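# Move three cart bottles into the fridge, close it

## Task

Move all three bottles from the cart into the refrigerator, standing upright, and then close the refrigerator door completely. The task fails if a glass bottle drops any real distance, if the door is swung open or closed violently, or if the robot tips over or is left leaning. A bottle still gripped or touched by the robot at the end does not count, and neither does anything that stays put only because the robot supports it. At the end, open the gripper and back away.

## Robot and tools

ROBOT. A Hello Robot Stretch 3 in simulation. It has one arm. A two-wheeled base (0.33 m long, 0.34 m wide) cannot drive sideways and turns in place about a point midway between the wheels, 0.05 m behind the front edge. A lift slides the arm up and down a mast, and the arm telescopes out to the robot's RIGHT side. To move the gripper forward or back, drive the base. With the arm pulled in and the wrist folded, the wrist reaches 0.06 m past the right side and an on-the-spot turn sweeps a 0.28 m radius. An unfolded, level wrist reaches beyond that.

FRAMES. Base frame: origin on the floor between the drive wheels, x forward, y left, z up. hand_pose is reported in this frame, at the fingertip meeting point; with all wrist joints at 0 its x axis points up, y back toward the mast, z to the rear. Odometry frame is the base frame where the scene started; heading runs -3.142 to 3.142, positive left. base_odometry counts wheel turns, so slip counts as travel.

execute_actions. Argument actions: a list run in order; an empty list just reports state and images. One invalid value rejects the whole call and nothing runs. Each action may hold robot, steps (integer 1 to 450 control steps at 30 per second, default 1) and until (only with steps). An action with only steps waits.
robot takes one command, {"stop": true} (brakes everything, clears the queue), or a list of up to 8 commands and {"pause_s": s} items (s at most 15) run one after another. A command may contain:
- base: exactly one key. translate_m is an offset in metres along the current heading from where the base is when the command starts, forward positive, magnitude at most 1. rotate_rad is an offset turn in radians from the current heading, left (counter-clockwise seen from above) positive, magnitude at most 3.2.
- joints: absolute targets by name; unnamed joints keep their old targets. lift_m 0 to 1.1 (arm height, m); arm_m 0 to 0.52 (extension, m); wrist_yaw_rad -1.345 to 4.42 (0 along the arm, positive toward the front, 3.0 folded over the base); wrist_pitch_rad -1.57 to 0.451 (negative tips fingers down); wrist_roll_rad -2.911 to 2.911 (0 fingers side by side); gripper_m -0.089 to 0.179 (larger is wider; the real fingertip gap is 0.007 m less when nearly closed, 0.025 m less wide open, zero below 0.007); head_pan_rad -3.953 to 1.73 (0 forward, positive left, -1.57 looks along the arm); head_tilt_rad -1.53 to 0.419 (negative looks down).
- contact_limits: {"arm_m": e}, effort percent 1 to 100 at which the arm halts; lasts until arm_m's next command. Values above the maximum are cut.
Base and joint motions in one command begin together and keep going across later actions. A new command acts immediately: named joints retarget, an older queue's remainder is discarded, a same-kind base goal replaces the old one.
until: {"robot": {...}} ends the action when all listed conditions hold, e.g. {"status": "ended"} (nothing moving and no queue running), lift_m: [">", 0.3], base_status: ["!=", "moving"]. Fields: x, y, heading, translate_m, rotate_rad and their _goal, base_status, each joint's reading, _goal and _status, refusals, queue, queue_left. Operators =, !=, <, <=, >, >=; numbers compared as printed. {"any": {"status": "ended"}} fires when any motion or the queue finishes. Don't wait on "=" for a reading.

zoom_image: camera (head_camera, nav_camera, wrist_camera) and region [x0, y0, x1, y1] in pixels of that camera's latest image, top-left is (0,0), at most 504 by 504. head_camera and nav_camera move with head_pan_rad/head_tilt_rad; wrist_camera rides on the gripper.

finished_scene: scene, the number of the scene being ended. Irreversible; call only after all motion has stopped.

SPEED. Fast base (0.30 m/s, 1.9 rad/s) only when lift_m < 0.30, arm_m < 0.03 and wrist_yaw_rad > 2.54; otherwise 0.10 m/s and 0.63 rad/s.

GRIPPER. Close to a value below the object's width (smaller squeezes harder, but over-squeezing triggers a stall guard that weakens grip). Open to at least 0.02 above where the pads made contact. Neither reading nor "done" proves a hold; check cameras.

SELF-COLLISION. Fold or unfold the wrist only with lift_m 0.32 to 0.95, wrist_pitch_rad -0.4, roll near 0. Folded, the lift may go to 0.25. If wrist_yaw_rad < -0.4, keep pitch at -0.5 or lower.

RESULTS. base_status shows progress (moved of goal); joint_goals, joint_status, measured_speeds, refusals, queue (idle, running, done, dropped, stopped), queue_left. Status words: moving, done, off_target (came to rest short, may still push), contact_stop (arm or lift hit something and went slack), time_out, stopped, not_commanded, torque_fault (wrist servo off ~10 s, joint limp, goals refused). Queue steps advance on done (and off_target for base or gripper); otherwise later steps drop. Lines refused:, dropped:, replaced: explain outcomes, counting from 0. on_its_own reports goals changed by the robot, slack or unpowered joints, efforts outside rest, and base tilt of 3 degrees or more. motor_effort is percent per motor (peak in brackets); it has fixed bias and noise. lidar_m: 12 distances in 30-degree sectors from straight ahead counter-clockwise (4th left, 7th behind, 10th right), plane 0.17 m high, blind to glass. wrist_depth_mm and head_depth_mm: 7x7 grids of median depth.

CAUTIONS. Pushing hard against something rigid with the gripper above about 0.45 m can tip the robot; never push twice after a contact_stop. Do not drive while holding or pushing something fixed. If snagged, reverse the last move in small steps, free the gripper, lower lift to ~0.2 if still tilted. Place glass bottles low and gently; move the door slowly. Motion continues while you reason. At the end, release, retract, wait until status ended, then finish.

Each tool is called in YAML: its name, and indented under it one key for each argument.

## Session

execute_actions:
  actions: []

Scene clock: 0.00 s.
robot.base_odometry: x=+0.000 y=+0.000 heading=+0.000 (m, m, rad; robot's odometry frame)
robot.turned_by_wheels: +0.000 (rad since the last result)
robot.turned_by_imu: +0.000 (rad since the last result)
robot.base_tilt: forward=+1.2 right=+0.1 (deg)
robot.lidar_m: 1.22 1.13 1.14 1.43 1.19 1.27 1.54 1.57 2.64 1.70 1.12 1.57
robot.head_depth_mm: 1674 1676 1668 1666 1661 1389 955 / 1690 1720 1775 1778 1794 1376 983 / 1513 1545 1577 1608 1637 1359 1083 / 1381 1401 1434 1453 1476 1351 1536 / 1265 1285 1314 1318 1351 1363 1397 / 1168 1182 1199 1227 1230 1256 1282 / 1061 1085 1088 1098 1107 1127 1140
robot.base_status: not_commanded
robot.joint_positions: lift_m=+0.478 arm_m=-0.001 wrist_yaw_rad=+2.851 wrist_pitch_rad=-0.439 wrist_roll_rad=-0.010 gripper_m=+0.037 head_pan_rad=+0.010 head_tilt_rad=-0.022
robot.joint_goals: lift_m=+0.478 arm_m=-0.001 wrist_yaw_rad=+2.851 wrist_pitch_rad=-0.439 wrist_roll_rad=-0.010 gripper_m=+0.037 head_pan_rad=+0.010 head_tilt_rad=-0.022
robot.joint_status: lift_m=not_commanded arm_m=not_commanded wrist_yaw_rad=not_commanded wrist_pitch_rad=not_commanded wrist_roll_rad=not_commanded gripper_m=not_commanded head_pan_rad=not_commanded head_tilt_rad=not_commanded
robot.measured_speeds: translate_m=+0.000 rotate_rad=+0.000 lift_m=+0.000 arm_m=+0.000 wrist_yaw_rad=+0.000 wrist_pitch_rad=+0.000 wrist_roll_rad=+0.000 head_pan_rad=+0.000 head_tilt_rad=+0.000
robot: refusals=0 queue=idle queue_left=0
robot.motor_effort: left_wheel=+0 right_wheel=+0 lift_m=+35 arm_m=-1 wrist_yaw_rad=-1 wrist_pitch_rad=+7 wrist_roll_rad=+0 gripper_m=+0 head_pan_rad=+1 head_tilt_rad=+1 (%)
robot.hand_pose: x=+0.0422 y=+0.0685 z=+0.4861 quat_wxyz=(+0.252, +0.702, +0.054, +0.664) (m; robot's base frame)
robot.wrist_depth_mm: - - - - - 984 850 / - - - - - - 900 / 1000 - - - - - 949 / - - - - - - 981 / 828 - 883 869 897 886 883 / 726 - - 735 - 744 770 / 630 626 637 636 640 647 652
pictures: head_camera (sideways: a quarter turn clockwise sets it upright), nav_camera (sideways: a quarter turn counterclockwise sets it upright), wrist_camera
Images, in order (width x height): head_camera 896x504, nav_camera 672x504, wrist_camera 644x364.

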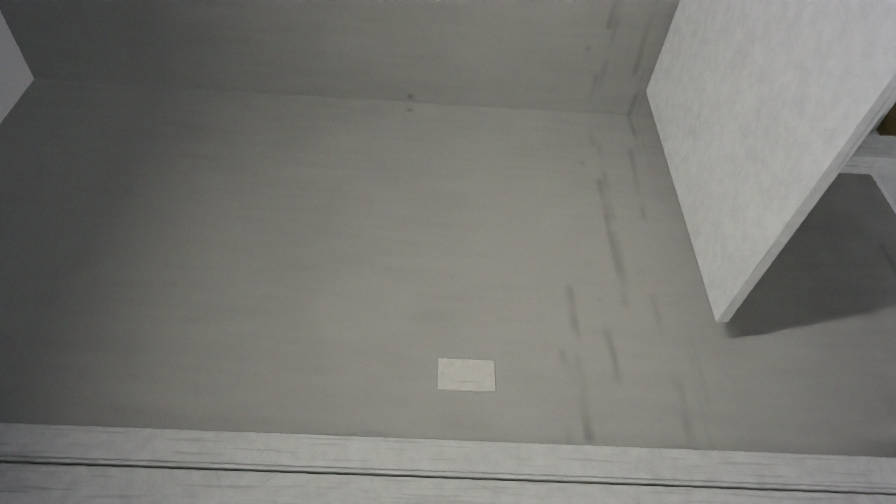

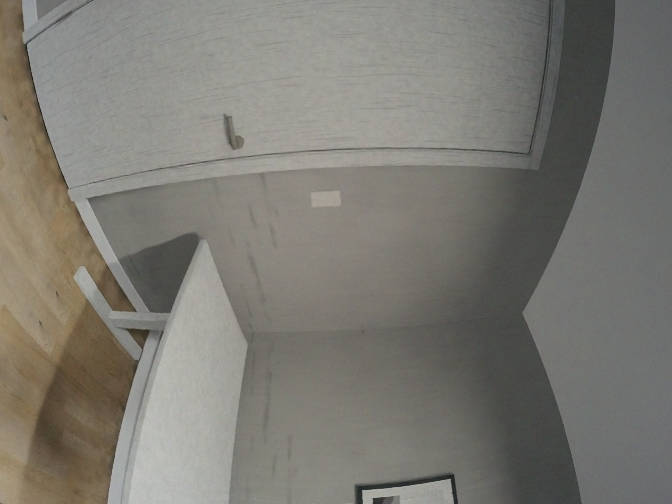

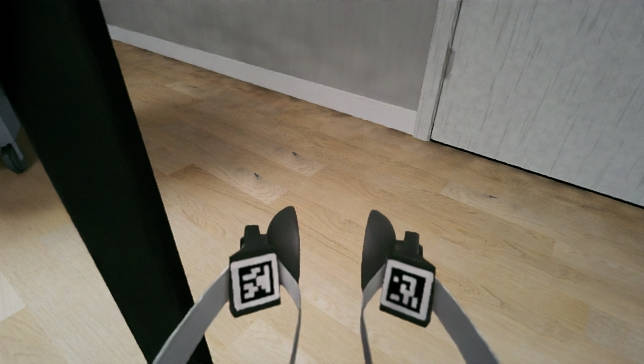

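execute_actions:
  actions:
    - {"robot":{"joints":{"head_pan_rad":-2.2,"head_tilt_rad":-0.6}},"steps":450,"until":{"robot":{"status":"ended"}}}

execute_actions:
  actions:
    - {"robot":{"joints":{"head_pan_rad":-3.7,"head_tilt_rad":-0.6}},"steps":450,"until":{"robot":{"status":"ended"}}}

Scene clock: 7.83 s.
robot.base_odometry: x=+0.000 y=+0.000 heading=+0.000 (m, m, rad; robot's odometry frame)
robot.turned_by_wheels: +0.000 (rad since the last result)
robot.turned_by_imu: +0.001 (rad since the last result)
robot.base_tilt: forward=+1.1 right=+0.0 (deg)
robot.lidar_m: 1.22 1.13 1.14 1.43 1.19 1.27 1.53 1.56 2.64 1.71 1.12 1.57
robot.head_depth_mm: 2110 2282 2533 2275 1774 1453 1227 / 2133 2355 2625 2282 1757 1442 1220 / 2199 2424 2673 2259 1755 1426 1203 / 2262 2536 2721 2231 1722 1413 1206 / 2301 2576 2778 2204 1716 1416 1204 / 2385 2654 2828 2150 1709 1393 1191 / 2384 2576 2707 2131 1697 1385 1186
robot.base_status: not_commanded
robot.joint_positions: lift_m=+0.478 arm_m=-0.001 wrist_yaw_rad=+2.851 wrist_pitch_rad=-0.439 wrist_roll_rad=-0.010 gripper_m=+0.037 head_pan_rad=-2.193 head_tilt_rad=-0.593
robot.joint_goals: lift_m=+0.478 arm_m=-0.001 wrist_yaw_rad=+2.851 wrist_pitch_rad=-0.439 wrist_roll_rad=-0.010 gripper_m=+0.037 head_pan_rad=-2.200 head_tilt_rad=-0.600
robot.joint_status: lift_m=not_commanded arm_m=not_commanded wrist_yaw_rad=not_commanded wrist_pitch_rad=not_commanded wrist_roll_rad=not_commanded gripper_m=not_commanded head_pan_rad=done head_tilt_rad=done
robot.measured_speeds: translate_m=+0.000 rotate_rad=+0.000 lift_m=+0.000 arm_m=+0.000 wrist_yaw_rad=+0.000 wrist_pitch_rad=+0.000 wrist_roll_rad=+0.000 head_pan_rad=+0.000 head_tilt_rad=+0.000
robot: refusals=0 queue=done queue_left=0
robot.motor_effort: left_wheel=-1(0) right_wheel=+0(0) lift_m=+35(36) arm_m=+0(1) wrist_yaw_rad=-1(1) wrist_pitch_rad=+7(7) wrist_roll_rad=+0(0) gripper_m=+0(1) head_pan_rad=-3(31) head_tilt_rad=-4(31) (%)
robot.hand_pose: x=+0.0422 y=+0.0685 z=+0.4861 quat_wxyz=(+0.252, +0.702, +0.054, +0.664) (m; robot's base frame)
robot.wrist_depth_mm: - - - - - 969 860 / - - - - - - 895 / 988 - - - - - 946 / 997 - - - - - 986 / 853 - 875 874 902 891 883 / 725 - - 724 - 744 753 / 629 625 635 639 635 646 658
pictures: head_camera (sideways: a quarter turn clockwise sets it upright), nav_camera (sideways: a quarter turn counterclockwise sets it upright), wrist_camera
Images, in order (width x height): head_camera 896x504, nav_camera 672x504, wrist_camera 644x364.

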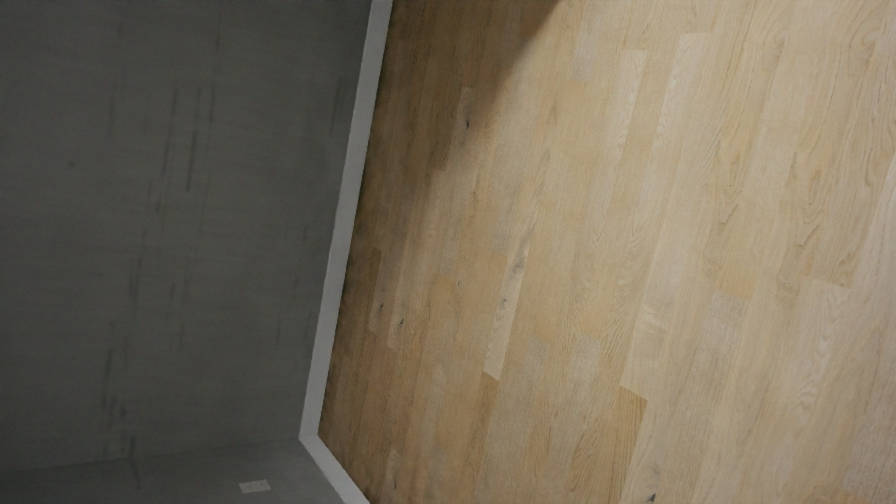

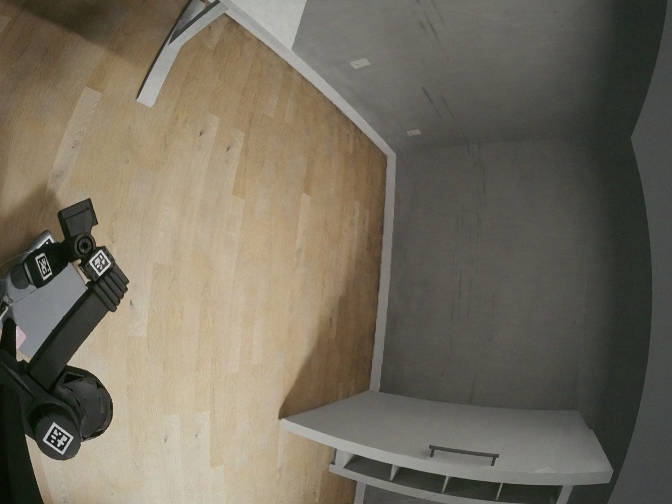

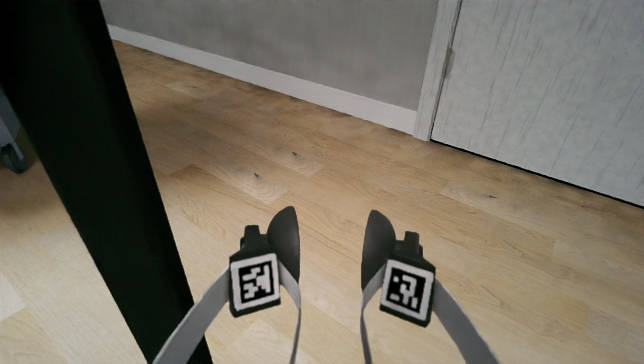

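Scene clock: 9.17 s.
robot.base_odometry: x=+0.000 y=+0.000 heading=+0.000 (m, m, rad; robot's odometry frame)
robot.turned_by_wheels: +0.000 (rad since the last result)
robot.turned_by_imu: +0.000 (rad since the last result)
robot.base_tilt: forward=+1.2 right=+0.0 (deg)
robot.lidar_m: 1.23 1.13 1.14 1.43 1.19 1.27 1.54 1.56 2.64 1.71 1.12 1.56
robot.head_depth_mm: 2577 2808 1368 1465 1602 - - / 2620 2801 1280 1596 1602 1462 - / 2725 2922 1736 1783 1681 1431 1211 / 2807 3032 2879 2045 1748 1433 1209 / 2932 3246 3075 2213 1706 1406 1187 / 3019 3377 3057 2184 1689 1398 1188 / 3181 3536 2965 2165 1690 1384 1184
robot.base_status: not_commanded
robot.joint_positions: lift_m=+0.478 arm_m=-0.001 wrist_yaw_rad=+2.851 wrist_pitch_rad=-0.439 wrist_roll_rad=-0.010 gripper_m=+0.037 head_pan_rad=-3.693 head_tilt_rad=-0.593
robot.joint_goals: lift_m=+0.478 arm_m=-0.001 wrist_yaw_rad=+2.851 wrist_pitch_rad=-0.439 wrist_roll_rad=-0.010 gripper_m=+0.037 head_pan_rad=-3.700 head_tilt_rad=-0.600
robot.joint_status: lift_m=not_commanded arm_m=not_commanded wrist_yaw_rad=not_commanded wrist_pitch_rad=not_commanded wrist_roll_rad=not_commanded gripper_m=not_commanded head_pan_rad=done head_tilt_rad=done
robot.measured_speeds: translate_m=+0.000 rotate_rad=+0.000 lift_m=+0.000 arm_m=+0.000 wrist_yaw_rad=+0.000 wrist_pitch_rad=+0.000 wrist_roll_rad=+0.000 head_pan_rad=+0.000 head_tilt_rad=+0.000
robot: refusals=0 queue=done queue_left=0
robot.motor_effort: left_wheel=+0(0) right_wheel=+0(1) lift_m=+36(36) arm_m=+0(1) wrist_yaw_rad=+0(0) wrist_pitch_rad=+7(7) wrist_roll_rad=+0(0) gripper_m=+0(0) head_pan_rad=-2(30) head_tilt_rad=-4(1) (%)
robot.hand_pose: x=+0.0422 y=+0.0685 z=+0.4861 quat_wxyz=(+0.252, +0.702, +0.054, +0.664) (m; robot's base frame)
robot.wrist_depth_mm: - - - - - - 855 / - - - - - - 913 / 979 - - - - - 962 / 999 - - - - - 970 / 846 - 882 872 919 877 877 / 726 - - 732 - 744 752 / 628 624 635 641 632 649 647
pictures: head_camera (sideways: a quarter turn clockwise sets it upright), nav_camera (sideways: a quarter turn counterclockwise sets it upright), wrist_camera
Images, in order (width x height): head_camera 896x504, nav_camera 672x504, wrist_camera 644x364.

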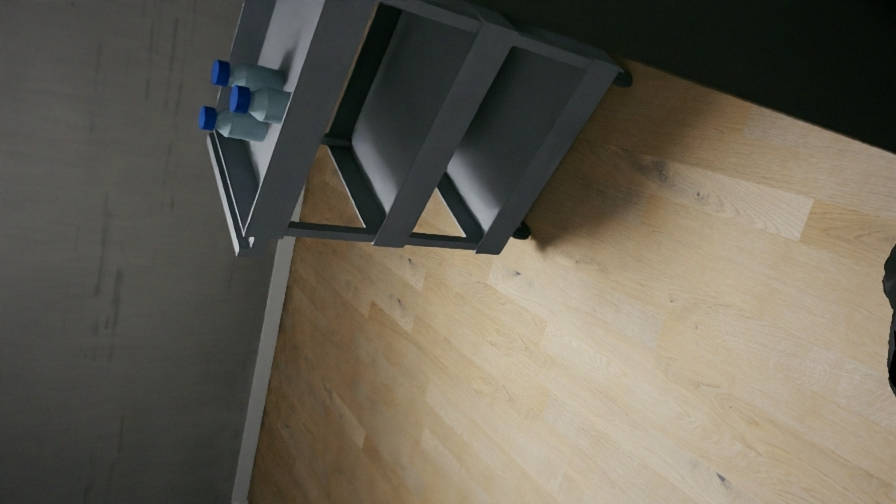

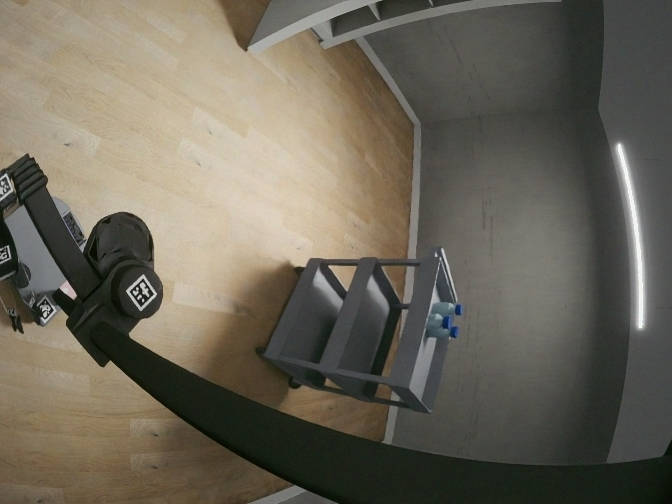

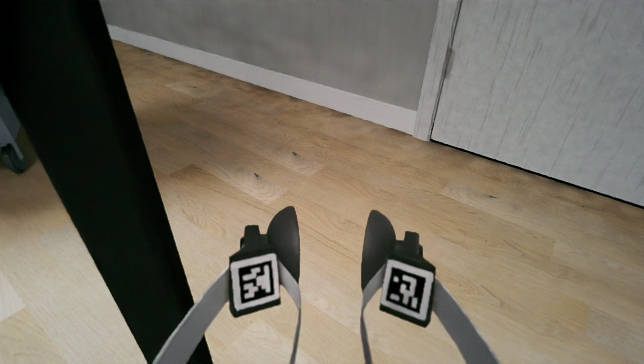

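execute_actions:
  actions:
    - {"robot":[{"joints":{"lift_m":0.27,"wrist_yaw_rad":3.0,"wrist_pitch_rad":-0.4,"head_pan_rad":0.2,"head_tilt_rad":-0.5}},{"base":{"rotate_rad":2.72}},{"base":{"translate_m":1.0}},{"base":{"rotate_rad":0.64}},{"joints":{"lift_m":0.9}}],"steps":450,"until":{"robot":{"queue_left":["=",0]}}}

execute_actions:
  actions:
    - {"robot":{"joints":{"head_pan_rad":-1.57,"head_tilt_rad":-0.7}},"steps":450,"until":{"robot":{"status":"ended"}}}

Scene clock: 39.23 s.
robot.base_odometry: x=-0.912 y=+0.409 heading=-2.923 (m, m, rad; robot's odometry frame)
robot.turned_by_wheels: +3.360 (rad since the last result)
robot.turned_by_imu: +3.394 (rad since the last result)
robot.base_tilt: forward=+1.2 right=+0.0 (deg)
robot.lidar_m: 1.66 0.98 2.29 2.51 2.49 2.15 1.63 1.59 0.48 0.46 0.47 2.44
robot.head_depth_mm: 2065 2297 2562 2673 1959 1556 1278 / 2012 2230 2467 2606 1928 1540 1288 / 1956 2141 2388 2516 1913 1521 1263 / 1898 2049 2287 2419 1912 1520 1271 / 1403 1541 1714 1942 1885 1496 1249 / 1650 1788 1932 2152 1846 1507 1236 / 1633 1751 1917 2062 1823 1475 1232
robot.base_status: done (rotate_rad +0.6399 of +0.6400)
robot.joint_positions: lift_m=+0.270 arm_m=-0.001 wrist_yaw_rad=+2.998 wrist_pitch_rad=-0.419 wrist_roll_rad=-0.010 gripper_m=+0.037 head_pan_rad=+0.193 head_tilt_rad=-0.507
robot.joint_goals: lift_m=+0.270 arm_m=-0.001 wrist_yaw_rad=+3.000 wrist_pitch_rad=-0.400 wrist_roll_rad=-0.010 gripper_m=+0.037 head_pan_rad=+0.200 head_tilt_rad=-0.500
robot.joint_status: lift_m=done arm_m=not_commanded wrist_yaw_rad=done wrist_pitch_rad=done wrist_roll_rad=not_commanded gripper_m=not_commanded head_pan_rad=done head_tilt_rad=done
robot.measured_speeds: translate_m=+0.000 rotate_rad=+0.000 lift_m=+0.000 arm_m=+0.000 wrist_yaw_rad=+0.000 wrist_pitch_rad=+0.000 wrist_roll_rad=+0.000 head_pan_rad=+0.000 head_tilt_rad=+0.000
robot: refusals=0 queue=running queue_left=0
robot.motor_effort: left_wheel=-2(9) right_wheel=+1(7) lift_m=+30(30) arm_m=-1(1) wrist_yaw_rad=+1(1) wrist_pitch_rad=+9(11) wrist_roll_rad=+0(0) gripper_m=+1(0) head_pan_rad=+3(30) head_tilt_rad=+2(13) (%)
robot.hand_pose: x=+0.0108 y=+0.0780 z=+0.2825 quat_wxyz=(+0.196, +0.697, +0.099, +0.683) (m; robot's base frame)
robot.wrist_depth_mm: - - - - - - - / - - - - - - - / 887 875 907 933 931 943 891 / 702 705 711 715 720 730 740 / 577 576 - 583 619 589 597 / 486 500 - 511 - 502 507 / - - - - 428 437 440
pictures: head_camera (sideways: a quarter turn clockwise sets it upright), nav_camera (sideways: a quarter turn counterclockwise sets it upright), wrist_camera
Images, in order (width x height): head_camera 896x504, nav_camera 672x504, wrist_camera 644x364.

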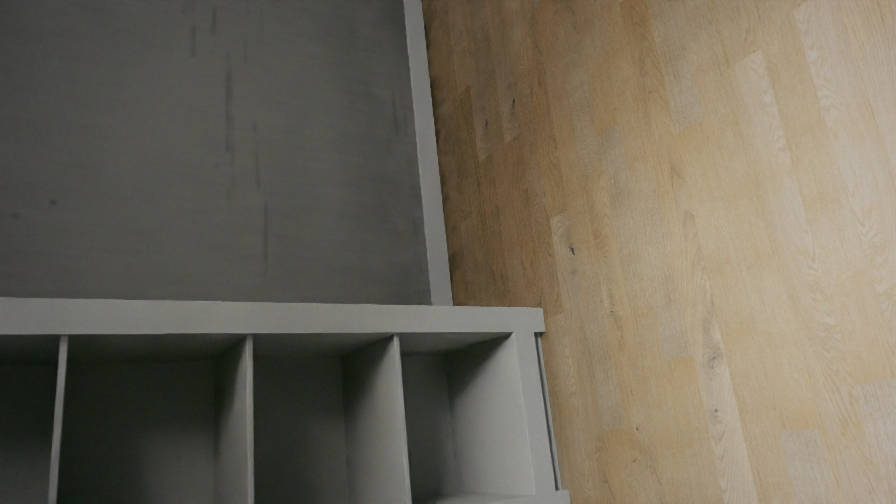

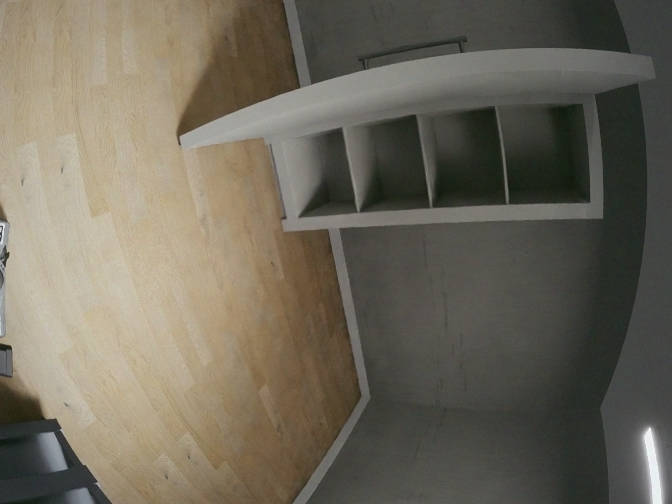

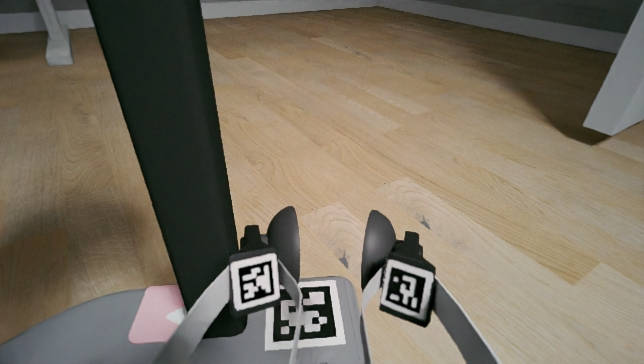

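Scene clock: 40.70 s.
robot.base_odometry: x=-0.912 y=+0.409 heading=-2.923 (m, m, rad; robot's odometry frame)
robot.turned_by_wheels: +0.000 (rad since the last result)
robot.turned_by_imu: +0.000 (rad since the last result)
robot.base_tilt: forward=+1.2 right=+0.1 (deg)
robot.lidar_m: 1.66 0.98 2.30 2.52 2.48 2.16 1.63 1.59 0.48 0.46 0.47 2.43
robot.head_depth_mm: 1860 1975 973 781 928 930 1148 / 2096 2254 974 775 951 924 1121 / 2302 2551 958 630 945 917 1120 / 2185 2543 798 756 935 914 1113 / 2080 2376 905 752 928 906 1102 / 1990 2209 915 744 884 882 1101 / 1919 2143 2264 705 691 1289 1127
robot.base_status: done (rotate_rad +0.6399 of +0.6400)
robot.joint_positions: lift_m=+0.270 arm_m=-0.001 wrist_yaw_rad=+2.998 wrist_pitch_rad=-0.419 wrist_roll_rad=-0.010 gripper_m=+0.037 head_pan_rad=-1.563 head_tilt_rad=-0.691
robot.joint_goals: lift_m=+0.270 arm_m=-0.001 wrist_yaw_rad=+3.000 wrist_pitch_rad=-0.400 wrist_roll_rad=-0.010 gripper_m=+0.037 head_pan_rad=-1.570 head_tilt_rad=-0.700
robot.joint_status: lift_m=done arm_m=not_commanded wrist_yaw_rad=done wrist_pitch_rad=done wrist_roll_rad=not_commanded gripper_m=not_commanded head_pan_rad=done head_tilt_rad=done
robot.measured_speeds: translate_m=+0.000 rotate_rad=+0.000 lift_m=+0.000 arm_m=+0.000 wrist_yaw_rad=+0.000 wrist_pitch_rad=+0.000 wrist_roll_rad=+0.000 head_pan_rad=+0.000 head_tilt_rad=+0.000
robot: refusals=0 queue=done queue_left=0
robot.motor_effort: left_wheel=-2(2) right_wheel=+1(1) lift_m=+29(30) arm_m=-1(1) wrist_yaw_rad=+0(1) wrist_pitch_rad=+9(9) wrist_roll_rad=+0(0) gripper_m=+0(1) head_pan_rad=-2(31) head_tilt_rad=-5(20) (%)
robot.hand_pose: x=+0.0108 y=+0.0780 z=+0.2825 quat_wxyz=(+0.196, +0.697, +0.099, +0.683) (m; robot's base frame)
robot.wrist_depth_mm: - - - - - - - / - - - - - - - / 892 891 913 919 927 936 897 / 695 695 703 716 721 741 742 / 563 576 - 582 619 597 606 / 487 506 - 512 - 505 508 / - - - - 425 434 441
pictures: head_camera (sideways: a quarter turn clockwise sets it upright), nav_camera (sideways: a quarter turn counterclockwise sets it upright), wrist_camera
Images, in order (width x height): head_camera 896x504, nav_camera 672x504, wrist_camera 644x364.

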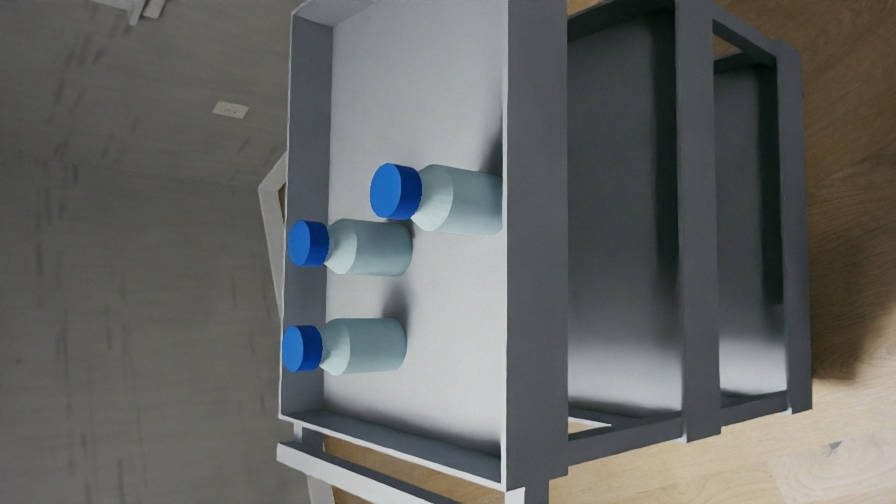

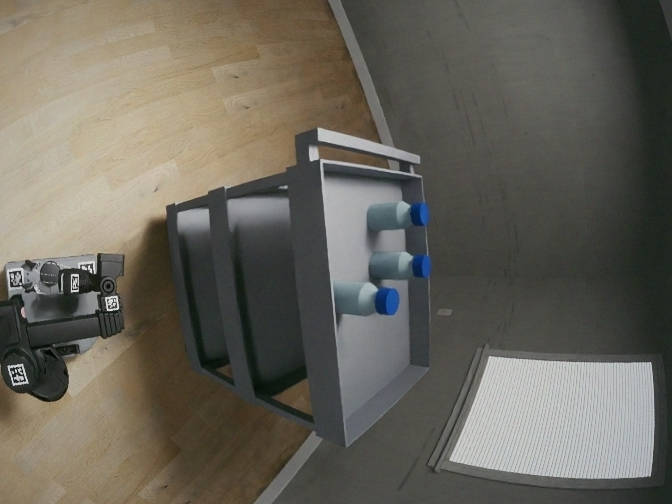

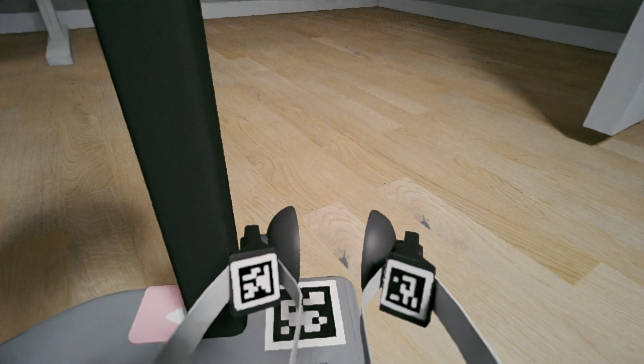

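execute_actions:
  actions:
    - {"robot":[{"joints":{"lift_m":0.9}},{"joints":{"wrist_yaw_rad":0,"gripper_m":0.15}}],"steps":450,"until":{"robot":{"status":"ended"}}}

Scene clock: 54.03 s.
robot.base_odometry: x=-0.912 y=+0.409 heading=-2.923 (m, m, rad; robot's odometry frame)
robot.turned_by_wheels: +0.000 (rad since the last result)
robot.turned_by_imu: +0.003 (rad since the last result)
robot.base_tilt: forward=+1.1 right=-0.1 (deg)
robot.lidar_m: 1.66 0.98 2.30 2.51 2.48 2.16 1.63 1.59 0.48 0.46 0.47 2.44
robot.head_depth_mm: 1857 1976 974 784 655 - - / 2088 2273 974 773 631 - - / 2295 2549 966 632 645 - - / 2212 2468 796 757 - - - / 2089 2355 907 753 927 904 1106 / 2005 2264 917 743 918 881 1103 / 1902 2124 2240 703 691 1288 1134
robot.base_status: done (rotate_rad +0.6399 of +0.6400)
robot.joint_positions: lift_m=+0.900 arm_m=-0.001 wrist_yaw_rad=+0.003 wrist_pitch_rad=-0.419 wrist_roll_rad=-0.010 gripper_m=+0.150 head_pan_rad=-1.563 head_tilt_rad=-0.691
robot.joint_goals: lift_m=+0.900 arm_m=-0.001 wrist_yaw_rad=+0.000 wrist_pitch_rad=-0.400 wrist_roll_rad=-0.010 gripper_m=+0.150 head_pan_rad=-1.570 head_tilt_rad=-0.700
robot.joint_status: lift_m=done arm_m=not_commanded wrist_yaw_rad=done wrist_pitch_rad=done wrist_roll_rad=not_commanded gripper_m=done head_pan_rad=done head_tilt_rad=done
robot.measured_speeds: translate_m=+0.000 rotate_rad=+0.000 lift_m=+0.000 arm_m=+0.000 wrist_yaw_rad=+0.000 wrist_pitch_rad=+0.000 wrist_roll_rad=+0.000 head_pan_rad=+0.000 head_tilt_rad=+0.000
robot: refusals=0 queue=done queue_left=0
robot.motor_effort: left_wheel=-2(2) right_wheel=+1(2) lift_m=+42(43) arm_m=+0(0) wrist_yaw_rad=-4(5) wrist_pitch_rad=+9(10) wrist_roll_rad=+0(0) gripper_m=+0(99) head_pan_rad=-3(2) head_tilt_rad=-4(4) (%)
robot.hand_pose: x=-0.0209 y=-0.3682 z=+0.9122 quat_wxyz=(+0.695, +0.149, -0.688, -0.146) (m; robot's base frame)
robot.wrist_depth_mm: - - - - - - - / - - 553 641 652 669 - / - 423 511 489 315 562 503 / 310 383 423 426 343 431 439 / 281 271 280 280 281 277 284 / - - 316 317 318 319 321 / - 516 594 598 608 589 508
pictures: head_camera (sideways: a quarter turn clockwise sets it upright), nav_camera (sideways: a quarter turn counterclockwise sets it upright), wrist_camera
Images, in order (width x height): head_camera 896x504, nav_camera 672x504, wrist_camera 644x364.

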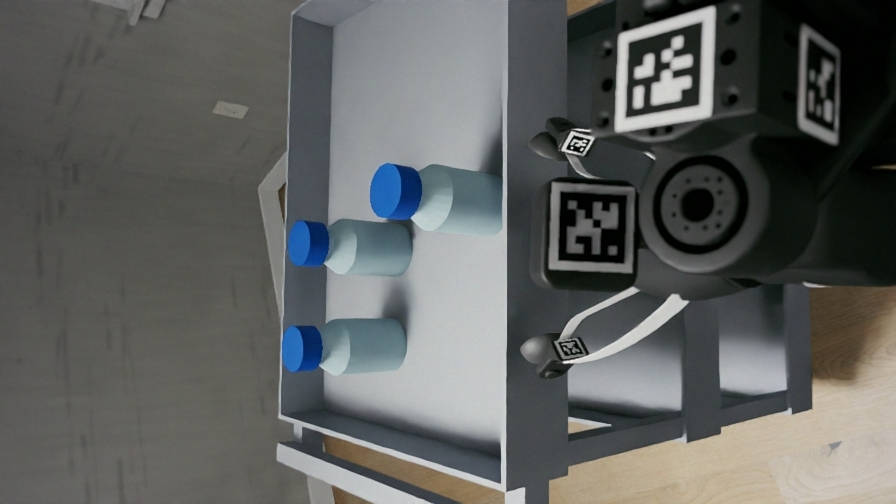

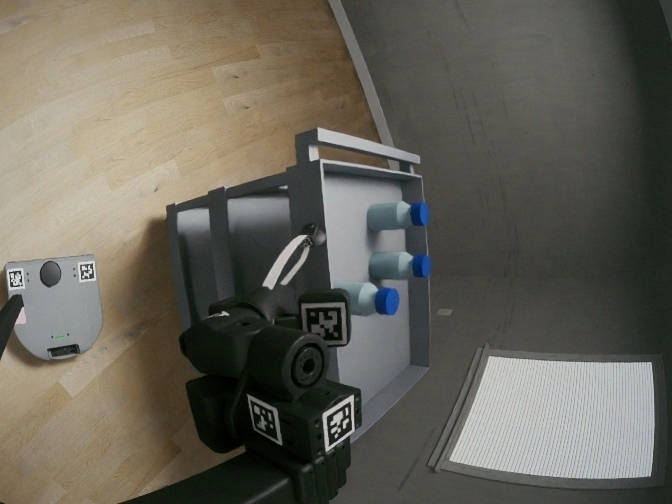

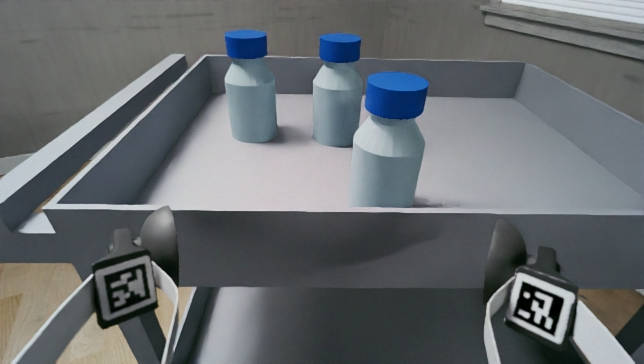

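execute_actions:
  actions:
    - {"robot":[{"base":{"translate_m":-0.055},"joints":{"lift_m":0.92}},{"joints":{"arm_m":0.17}}],"steps":450,"until":{"robot":{"status":"ended"}}}

Scene clock: 63.13 s.
robot.base_odometry: x=-0.859 y=+0.421 heading=-2.923 (m, m, rad; robot's odometry frame)
robot.turned_by_wheels: +0.000 (rad since the last result)
robot.turned_by_imu: +0.001 (rad since the last result)
robot.base_tilt: forward=+1.0 right=+0.1 (deg)
robot.lidar_m: 1.71 1.02 2.35 2.49 2.46 2.05 1.58 1.54 0.48 0.46 0.47 2.46
robot.head_depth_mm: 1796 1916 1952 - 942 959 1171 / 2027 2184 2237 - 972 926 1130 / 2275 2494 2593 - 967 918 1118 / 2221 2476 939 - 962 917 1117 / 2100 2368 925 728 929 905 1109 / 1998 2243 781 744 918 900 1103 / 1937 2140 910 715 688 897 1130
robot.base_status: done (translate_m -0.0550 of -0.0550)
robot.joint_positions: lift_m=+0.920 arm_m=+0.170 wrist_yaw_rad=+0.001 wrist_pitch_rad=-0.419 wrist_roll_rad=-0.010 gripper_m=+0.150 head_pan_rad=-1.563 head_tilt_rad=-0.692
robot.joint_goals: lift_m=+0.920 arm_m=+0.170 wrist_yaw_rad=+0.000 wrist_pitch_rad=-0.400 wrist_roll_rad=-0.010 gripper_m=+0.150 head_pan_rad=-1.570 head_tilt_rad=-0.700
robot.joint_status: lift_m=done arm_m=done wrist_yaw_rad=done wrist_pitch_rad=done wrist_roll_rad=not_commanded gripper_m=done head_pan_rad=done head_tilt_rad=done
robot.measured_speeds: translate_m=+0.000 rotate_rad=+0.000 lift_m=+0.000 arm_m=+0.000 wrist_yaw_rad=+0.000 wrist_pitch_rad=+0.000 wrist_roll_rad=+0.000 head_pan_rad=+0.000 head_tilt_rad=+0.000
robot: refusals=0 queue=done queue_left=0
robot.motor_effort: left_wheel=-2(8) right_wheel=+2(2) lift_m=+42(43) arm_m=+4(3) wrist_yaw_rad=-2(3) wrist_pitch_rad=+9(9) wrist_roll_rad=+0(0) gripper_m=+1(1) head_pan_rad=-2(2) head_tilt_rad=-4(4) (%)
robot.hand_pose: x=-0.0212 y=-0.5389 z=+0.9322 quat_wxyz=(+0.695, +0.149, -0.688, -0.146) (m; robot's base frame)
robot.wrist_depth_mm: - - - - - - - / - - - - - - - / 462 330 525 533 540 536 - / 360 358 386 342 465 471 419 / 341 375 373 169 377 396 372 / 314 - 316 181 321 322 327 / 269 273 274 185 278 274 283
pictures: head_camera (sideways: a quarter turn clockwise sets it upright), nav_camera (sideways: a quarter turn counterclockwise sets it upright), wrist_camera
Images, in order (width x height): head_camera 896x504, nav_camera 672x504, wrist_camera 644x364.

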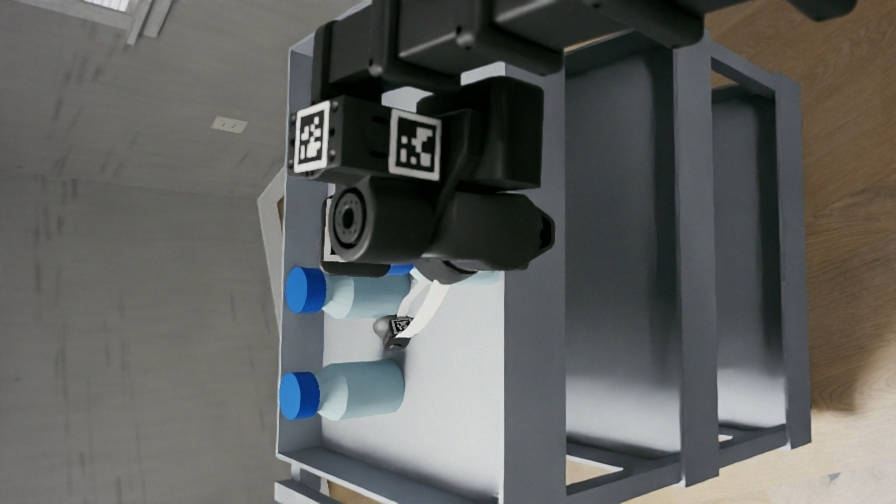

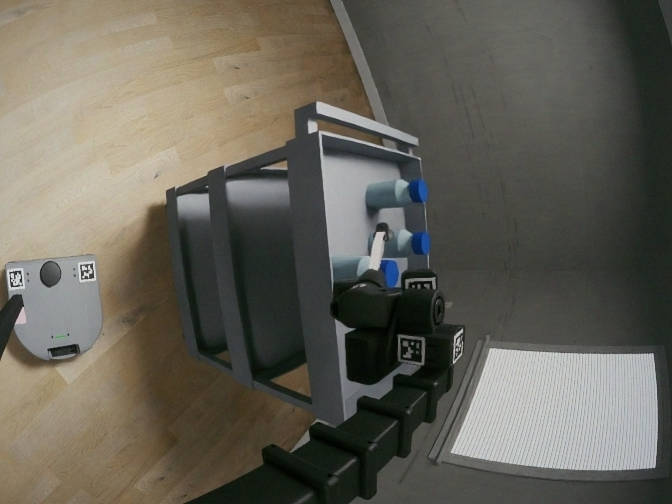

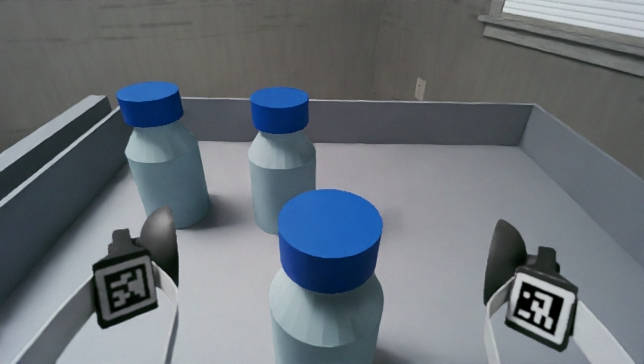

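execute_actions:
  actions:
    - {"robot":[{"joints":{"arm_m":0.205}},{"joints":{"lift_m":0.85}},{"joints":{"gripper_m":0.1}}],"steps":450,"until":{"robot":{"status":"ended"}}}

Scene clock: 71.30 s.
robot.base_odometry: x=-0.859 y=+0.421 heading=-2.923 (m, m, rad; robot's odometry frame)
robot.turned_by_wheels: +0.000 (rad since the last result)
robot.turned_by_imu: +0.002 (rad since the last result)
robot.base_tilt: forward=+1.1 right=+0.1 (deg)
robot.lidar_m: 1.71 1.03 2.34 2.49 2.46 2.05 1.58 1.54 0.49 0.46 0.47 2.46
robot.head_depth_mm: 1780 1908 977 806 - - - / 2044 2192 977 - 989 927 1126 / 2302 2535 965 - 966 920 1119 / 2222 2489 936 - 959 912 1114 / 2121 2423 923 752 928 909 1110 / 2016 2237 782 745 924 896 1098 / 1977 2146 909 715 691 889 1134
robot.base_status: done (translate_m -0.0550 of -0.0550)
robot.joint_positions: lift_m=+0.850 arm_m=+0.205 wrist_yaw_rad=+0.001 wrist_pitch_rad=-0.419 wrist_roll_rad=-0.010 gripper_m=+0.100 head_pan_rad=-1.563 head_tilt_rad=-0.692
robot.joint_goals: lift_m=+0.850 arm_m=+0.205 wrist_yaw_rad=+0.000 wrist_pitch_rad=-0.400 wrist_roll_rad=-0.010 gripper_m=+0.100 head_pan_rad=-1.570 head_tilt_rad=-0.700
robot.joint_status: lift_m=done arm_m=done wrist_yaw_rad=done wrist_pitch_rad=done wrist_roll_rad=not_commanded gripper_m=done head_pan_rad=done head_tilt_rad=done
robot.measured_speeds: translate_m=+0.000 rotate_rad=+0.000 lift_m=+0.000 arm_m=+0.000 wrist_yaw_rad=+0.000 wrist_pitch_rad=+0.000 wrist_roll_rad=+0.000 head_pan_rad=+0.000 head_tilt_rad=+0.000
robot: refusals=0 queue=done queue_left=0
robot.motor_effort: left_wheel=-2(2) right_wheel=+1(1) lift_m=+29(41) arm_m=+4(3) wrist_yaw_rad=-3(2) wrist_pitch_rad=+9(9) wrist_roll_rad=+0(0) gripper_m=+0(100) head_pan_rad=-2(3) head_tilt_rad=-4(5) (%)
robot.hand_pose: x=-0.0212 y=-0.5739 z=+0.8627 quat_wxyz=(+0.695, +0.149, -0.688, -0.146) (m; robot's base frame)
robot.wrist_depth_mm: - - - - - - - / 381 269 440 450 468 466 467 / 344 279 381 106 120 445 400 / 319 305 307 91 312 342 347 / 266 270 263 102 136 282 282 / 228 232 127 114 124 241 238 / 198 199 195 119 195 199 207
pictures: head_camera (sideways: a quarter turn clockwise sets it upright), nav_camera (sideways: a quarter turn counterclockwise sets it upright), wrist_camera
Images, in order (width x height): head_camera 896x504, nav_camera 672x504, wrist_camera 644x364.

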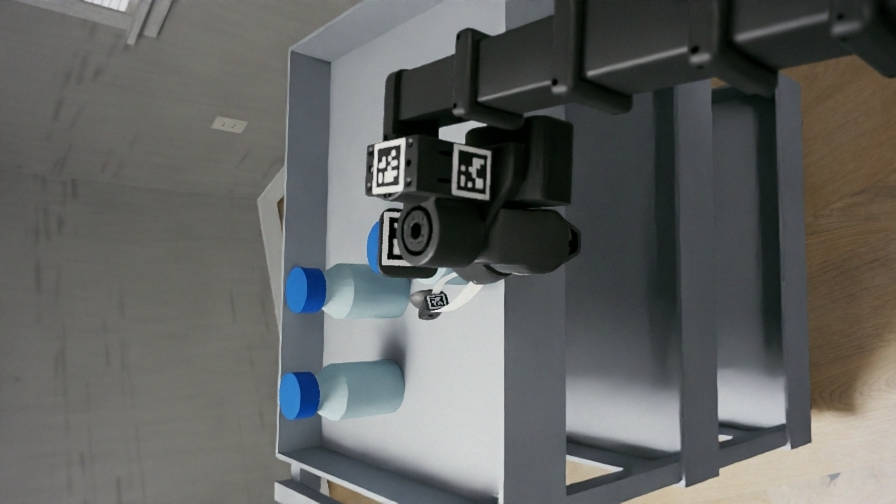

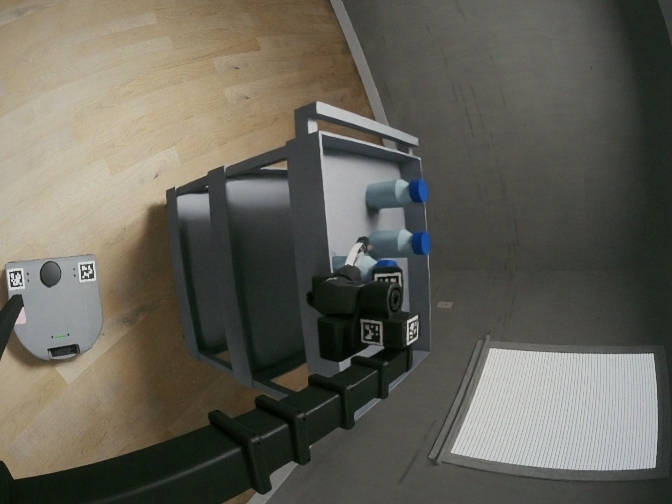

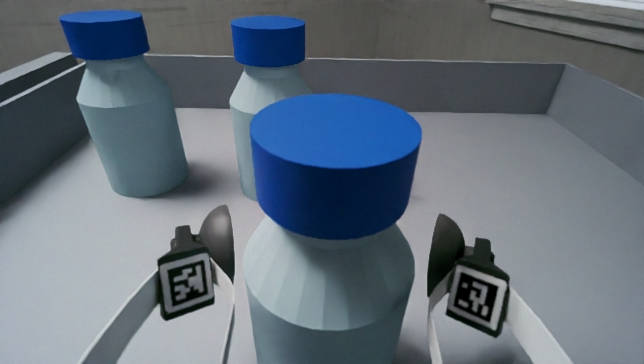

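Slightly deep; back off.

execute_actions:
  actions:
    - {"robot":[{"joints":{"arm_m":0.188,"lift_m":0.84}},{"joints":{"gripper_m":0.0}},{"joints":{"lift_m":0.96}}],"steps":450,"until":{"robot":{"status":"ended"}}}

Scene clock: 79.97 s.
robot.base_odometry: x=-0.859 y=+0.421 heading=-2.923 (m, m, rad; robot's odometry frame)
robot.turned_by_wheels: +0.000 (rad since the last result)
robot.turned_by_imu: +0.002 (rad since the last result)
robot.base_tilt: forward=+1.2 right=+0.1 (deg)
robot.lidar_m: 1.71 1.02 2.35 2.50 2.46 2.05 1.58 1.54 0.49 0.46 0.47 2.46
robot.head_depth_mm: 1787 1900 - 741 776 931 1169 / 2022 2144 - 723 953 928 1122 / 2298 2544 - 719 939 918 1123 / 2217 2490 - 712 934 911 1107 / 2128 2353 925 751 928 904 1102 / 2014 2238 784 744 923 899 1099 / 1943 2172 908 716 692 898 1138
robot.base_status: done (translate_m -0.0550 of -0.0550)
robot.joint_positions: lift_m=+0.960 arm_m=+0.188 wrist_yaw_rad=+0.002 wrist_pitch_rad=-0.456 wrist_roll_rad=-0.010 gripper_m=+0.008 head_pan_rad=-1.563 head_tilt_rad=-0.692
robot.joint_goals: lift_m=+0.960 arm_m=+0.188 wrist_yaw_rad=+0.000 wrist_pitch_rad=-0.400 wrist_roll_rad=-0.010 gripper_m=+0.007 head_pan_rad=-1.570 head_tilt_rad=-0.700
robot.joint_status: lift_m=done arm_m=done wrist_yaw_rad=done wrist_pitch_rad=done wrist_roll_rad=not_commanded gripper_m=done head_pan_rad=done head_tilt_rad=done
robot.measured_speeds: translate_m=+0.000 rotate_rad=+0.000 lift_m=+0.000 arm_m=+0.000 wrist_yaw_rad=+0.000 wrist_pitch_rad=+0.000 wrist_roll_rad=+0.000 head_pan_rad=+0.000 head_tilt_rad=+0.000
robot: refusals=0 queue=done queue_left=0
robot.on_its_own: gripper_m is held at +0.007, not at your +0.000, by its stall guard, which is still easing
robot.motor_effort: left_wheel=-2(2) right_wheel=+1(1) lift_m=+46(46) arm_m=-3(4) wrist_yaw_rad=-3(2) wrist_pitch_rad=+27(29) wrist_roll_rad=+0(0) gripper_m=-26(100) head_pan_rad=-3(3) head_tilt_rad=-5(4) (%)
robot.hand_pose: x=-0.0212 y=-0.5528 z=+0.9640 quat_wxyz=(+0.693, +0.161, -0.685, -0.159) (m; robot's base frame)
robot.wrist_depth_mm: - - - - - - - / - - - 107 - - - / - 330 524 101 523 543 - / 398 344 451 117 484 502 443 / 359 380 372 118 127 421 393 / 333 346 145 124 132 356 358 / 301 304 301 141 295 310 314
pictures: head_camera (sideways: a quarter turn clockwise sets it upright), nav_camera (sideways: a quarter turn counterclockwise sets it upright), wrist_camera
Images, in order (width x height): head_camera 896x504, nav_camera 672x504, wrist_camera 644x364.

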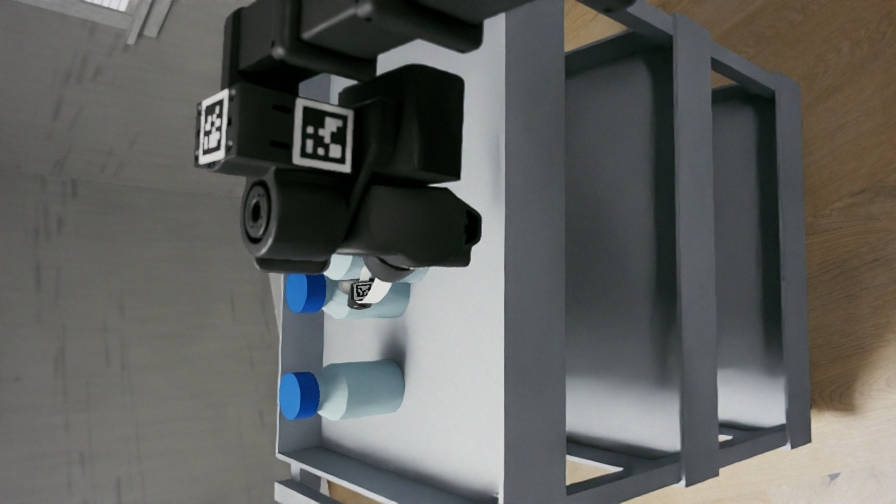

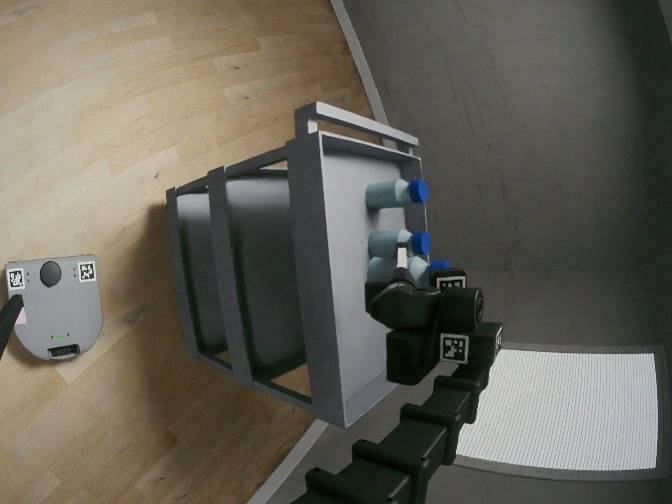

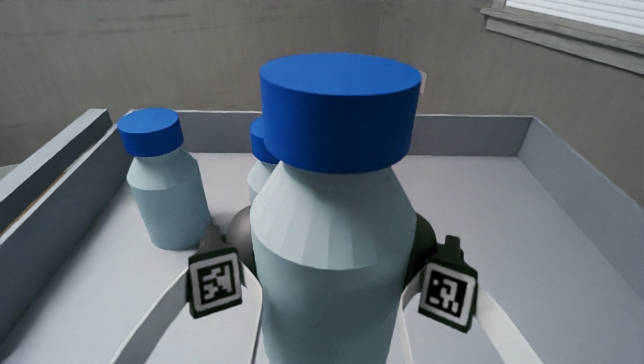

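execute_actions:
  actions:
    - {"robot":{"joints":{"gripper_m":0.02,"lift_m":0.98}},"steps":45}

Scene clock: 89.47 s.
robot.base_odometry: x=-0.859 y=+0.421 heading=-2.923 (m, m, rad; robot's odometry frame)
robot.turned_by_wheels: +0.000 (rad since the last result)
robot.turned_by_imu: +0.001 (rad since the last result)
robot.base_tilt: forward=+1.1 right=+0.0 (deg)
robot.lidar_m: 1.72 1.02 2.34 2.49 2.46 2.05 1.58 1.54 0.48 0.46 0.47 2.46
robot.head_depth_mm: 1786 1855 - 758 764 931 1178 / 2026 - - 739 948 930 1126 / 2274 2511 - 736 943 920 1123 / 2222 2459 - 711 937 915 1113 / 2115 2355 917 750 931 904 1108 / 1999 2265 782 744 918 906 1104 / 1922 2150 907 716 693 896 1132
robot.base_status: done (translate_m -0.0550 of -0.0550)
robot.joint_positions: lift_m=+0.980 arm_m=+0.188 wrist_yaw_rad=+0.002 wrist_pitch_rad=-0.456 wrist_roll_rad=-0.010 gripper_m=+0.021 head_pan_rad=-1.563 head_tilt_rad=-0.692
robot.joint_goals: lift_m=+0.980 arm_m=+0.188 wrist_yaw_rad=+0.000 wrist_pitch_rad=-0.400 wrist_roll_rad=-0.010 gripper_m=+0.020 head_pan_rad=-1.570 head_tilt_rad=-0.700
robot.joint_status: lift_m=done arm_m=done wrist_yaw_rad=done wrist_pitch_rad=done wrist_roll_rad=not_commanded gripper_m=done head_pan_rad=done head_tilt_rad=done
robot.measured_speeds: translate_m=+0.000 rotate_rad=+0.000 lift_m=+0.000 arm_m=+0.000 wrist_yaw_rad=+0.000 wrist_pitch_rad=+0.000 wrist_roll_rad=+0.000 head_pan_rad=+0.000 head_tilt_rad=+0.000
robot: refusals=0 queue=done queue_left=0
robot.motor_effort: left_wheel=-2(2) right_wheel=+1(1) lift_m=+46(45) arm_m=-3(3) wrist_yaw_rad=-2(2) wrist_pitch_rad=+27(27) wrist_roll_rad=+0(0) gripper_m=-22(27) head_pan_rad=-3(3) head_tilt_rad=-5(5) (%)
robot.hand_pose: x=-0.0212 y=-0.5527 z=+0.9839 quat_wxyz=(+0.693, +0.161, -0.685, -0.159) (m; robot's base frame)
robot.wrist_depth_mm: - - - - - - - / - - - 108 - - - / - 524 533 102 530 558 - / 432 353 488 118 516 520 - / 360 406 256 119 128 443 417 / 345 372 146 125 134 381 370 / 318 323 321 142 317 331 332
pictures: head_camera (sideways: a quarter turn clockwise sets it upright), nav_camera (sideways: a quarter turn counterclockwise sets it upright), wrist_camera
Images, in order (width x height): head_camera 896x504, nav_camera 672x504, wrist_camera 644x364.

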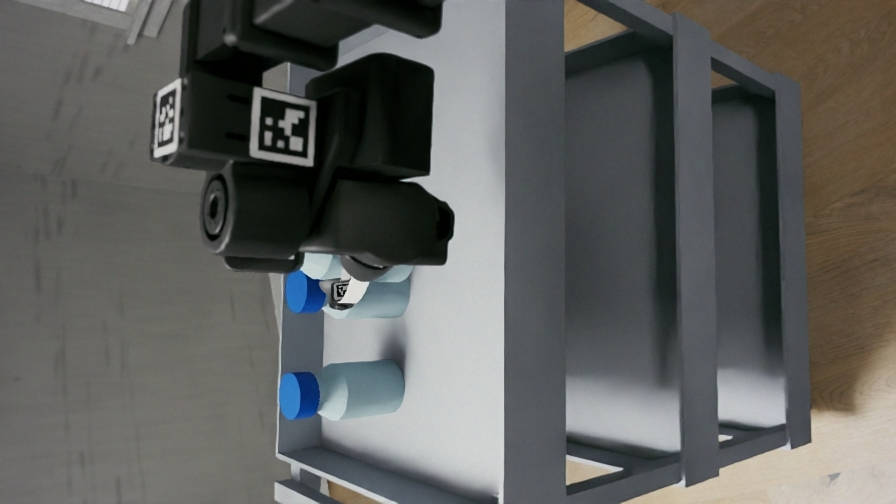

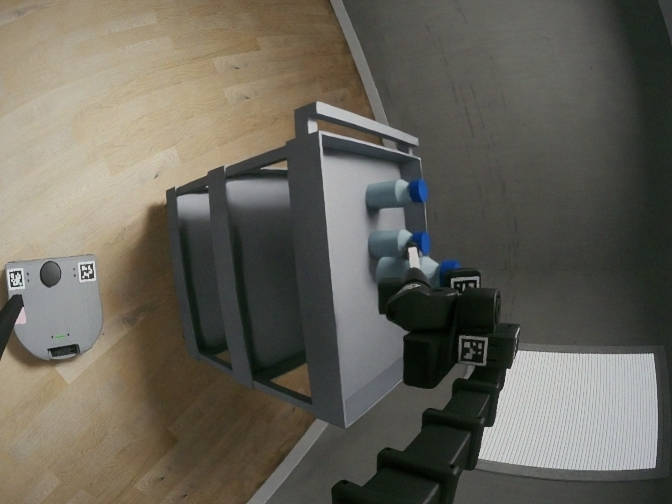

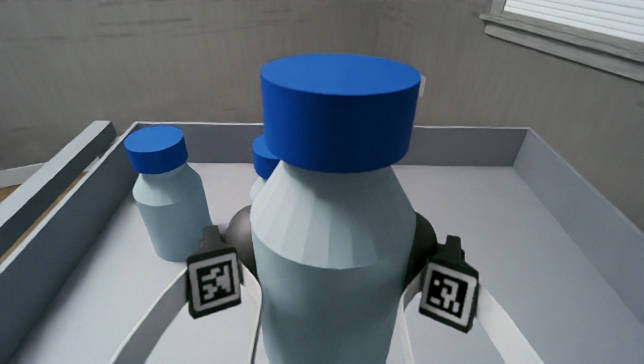

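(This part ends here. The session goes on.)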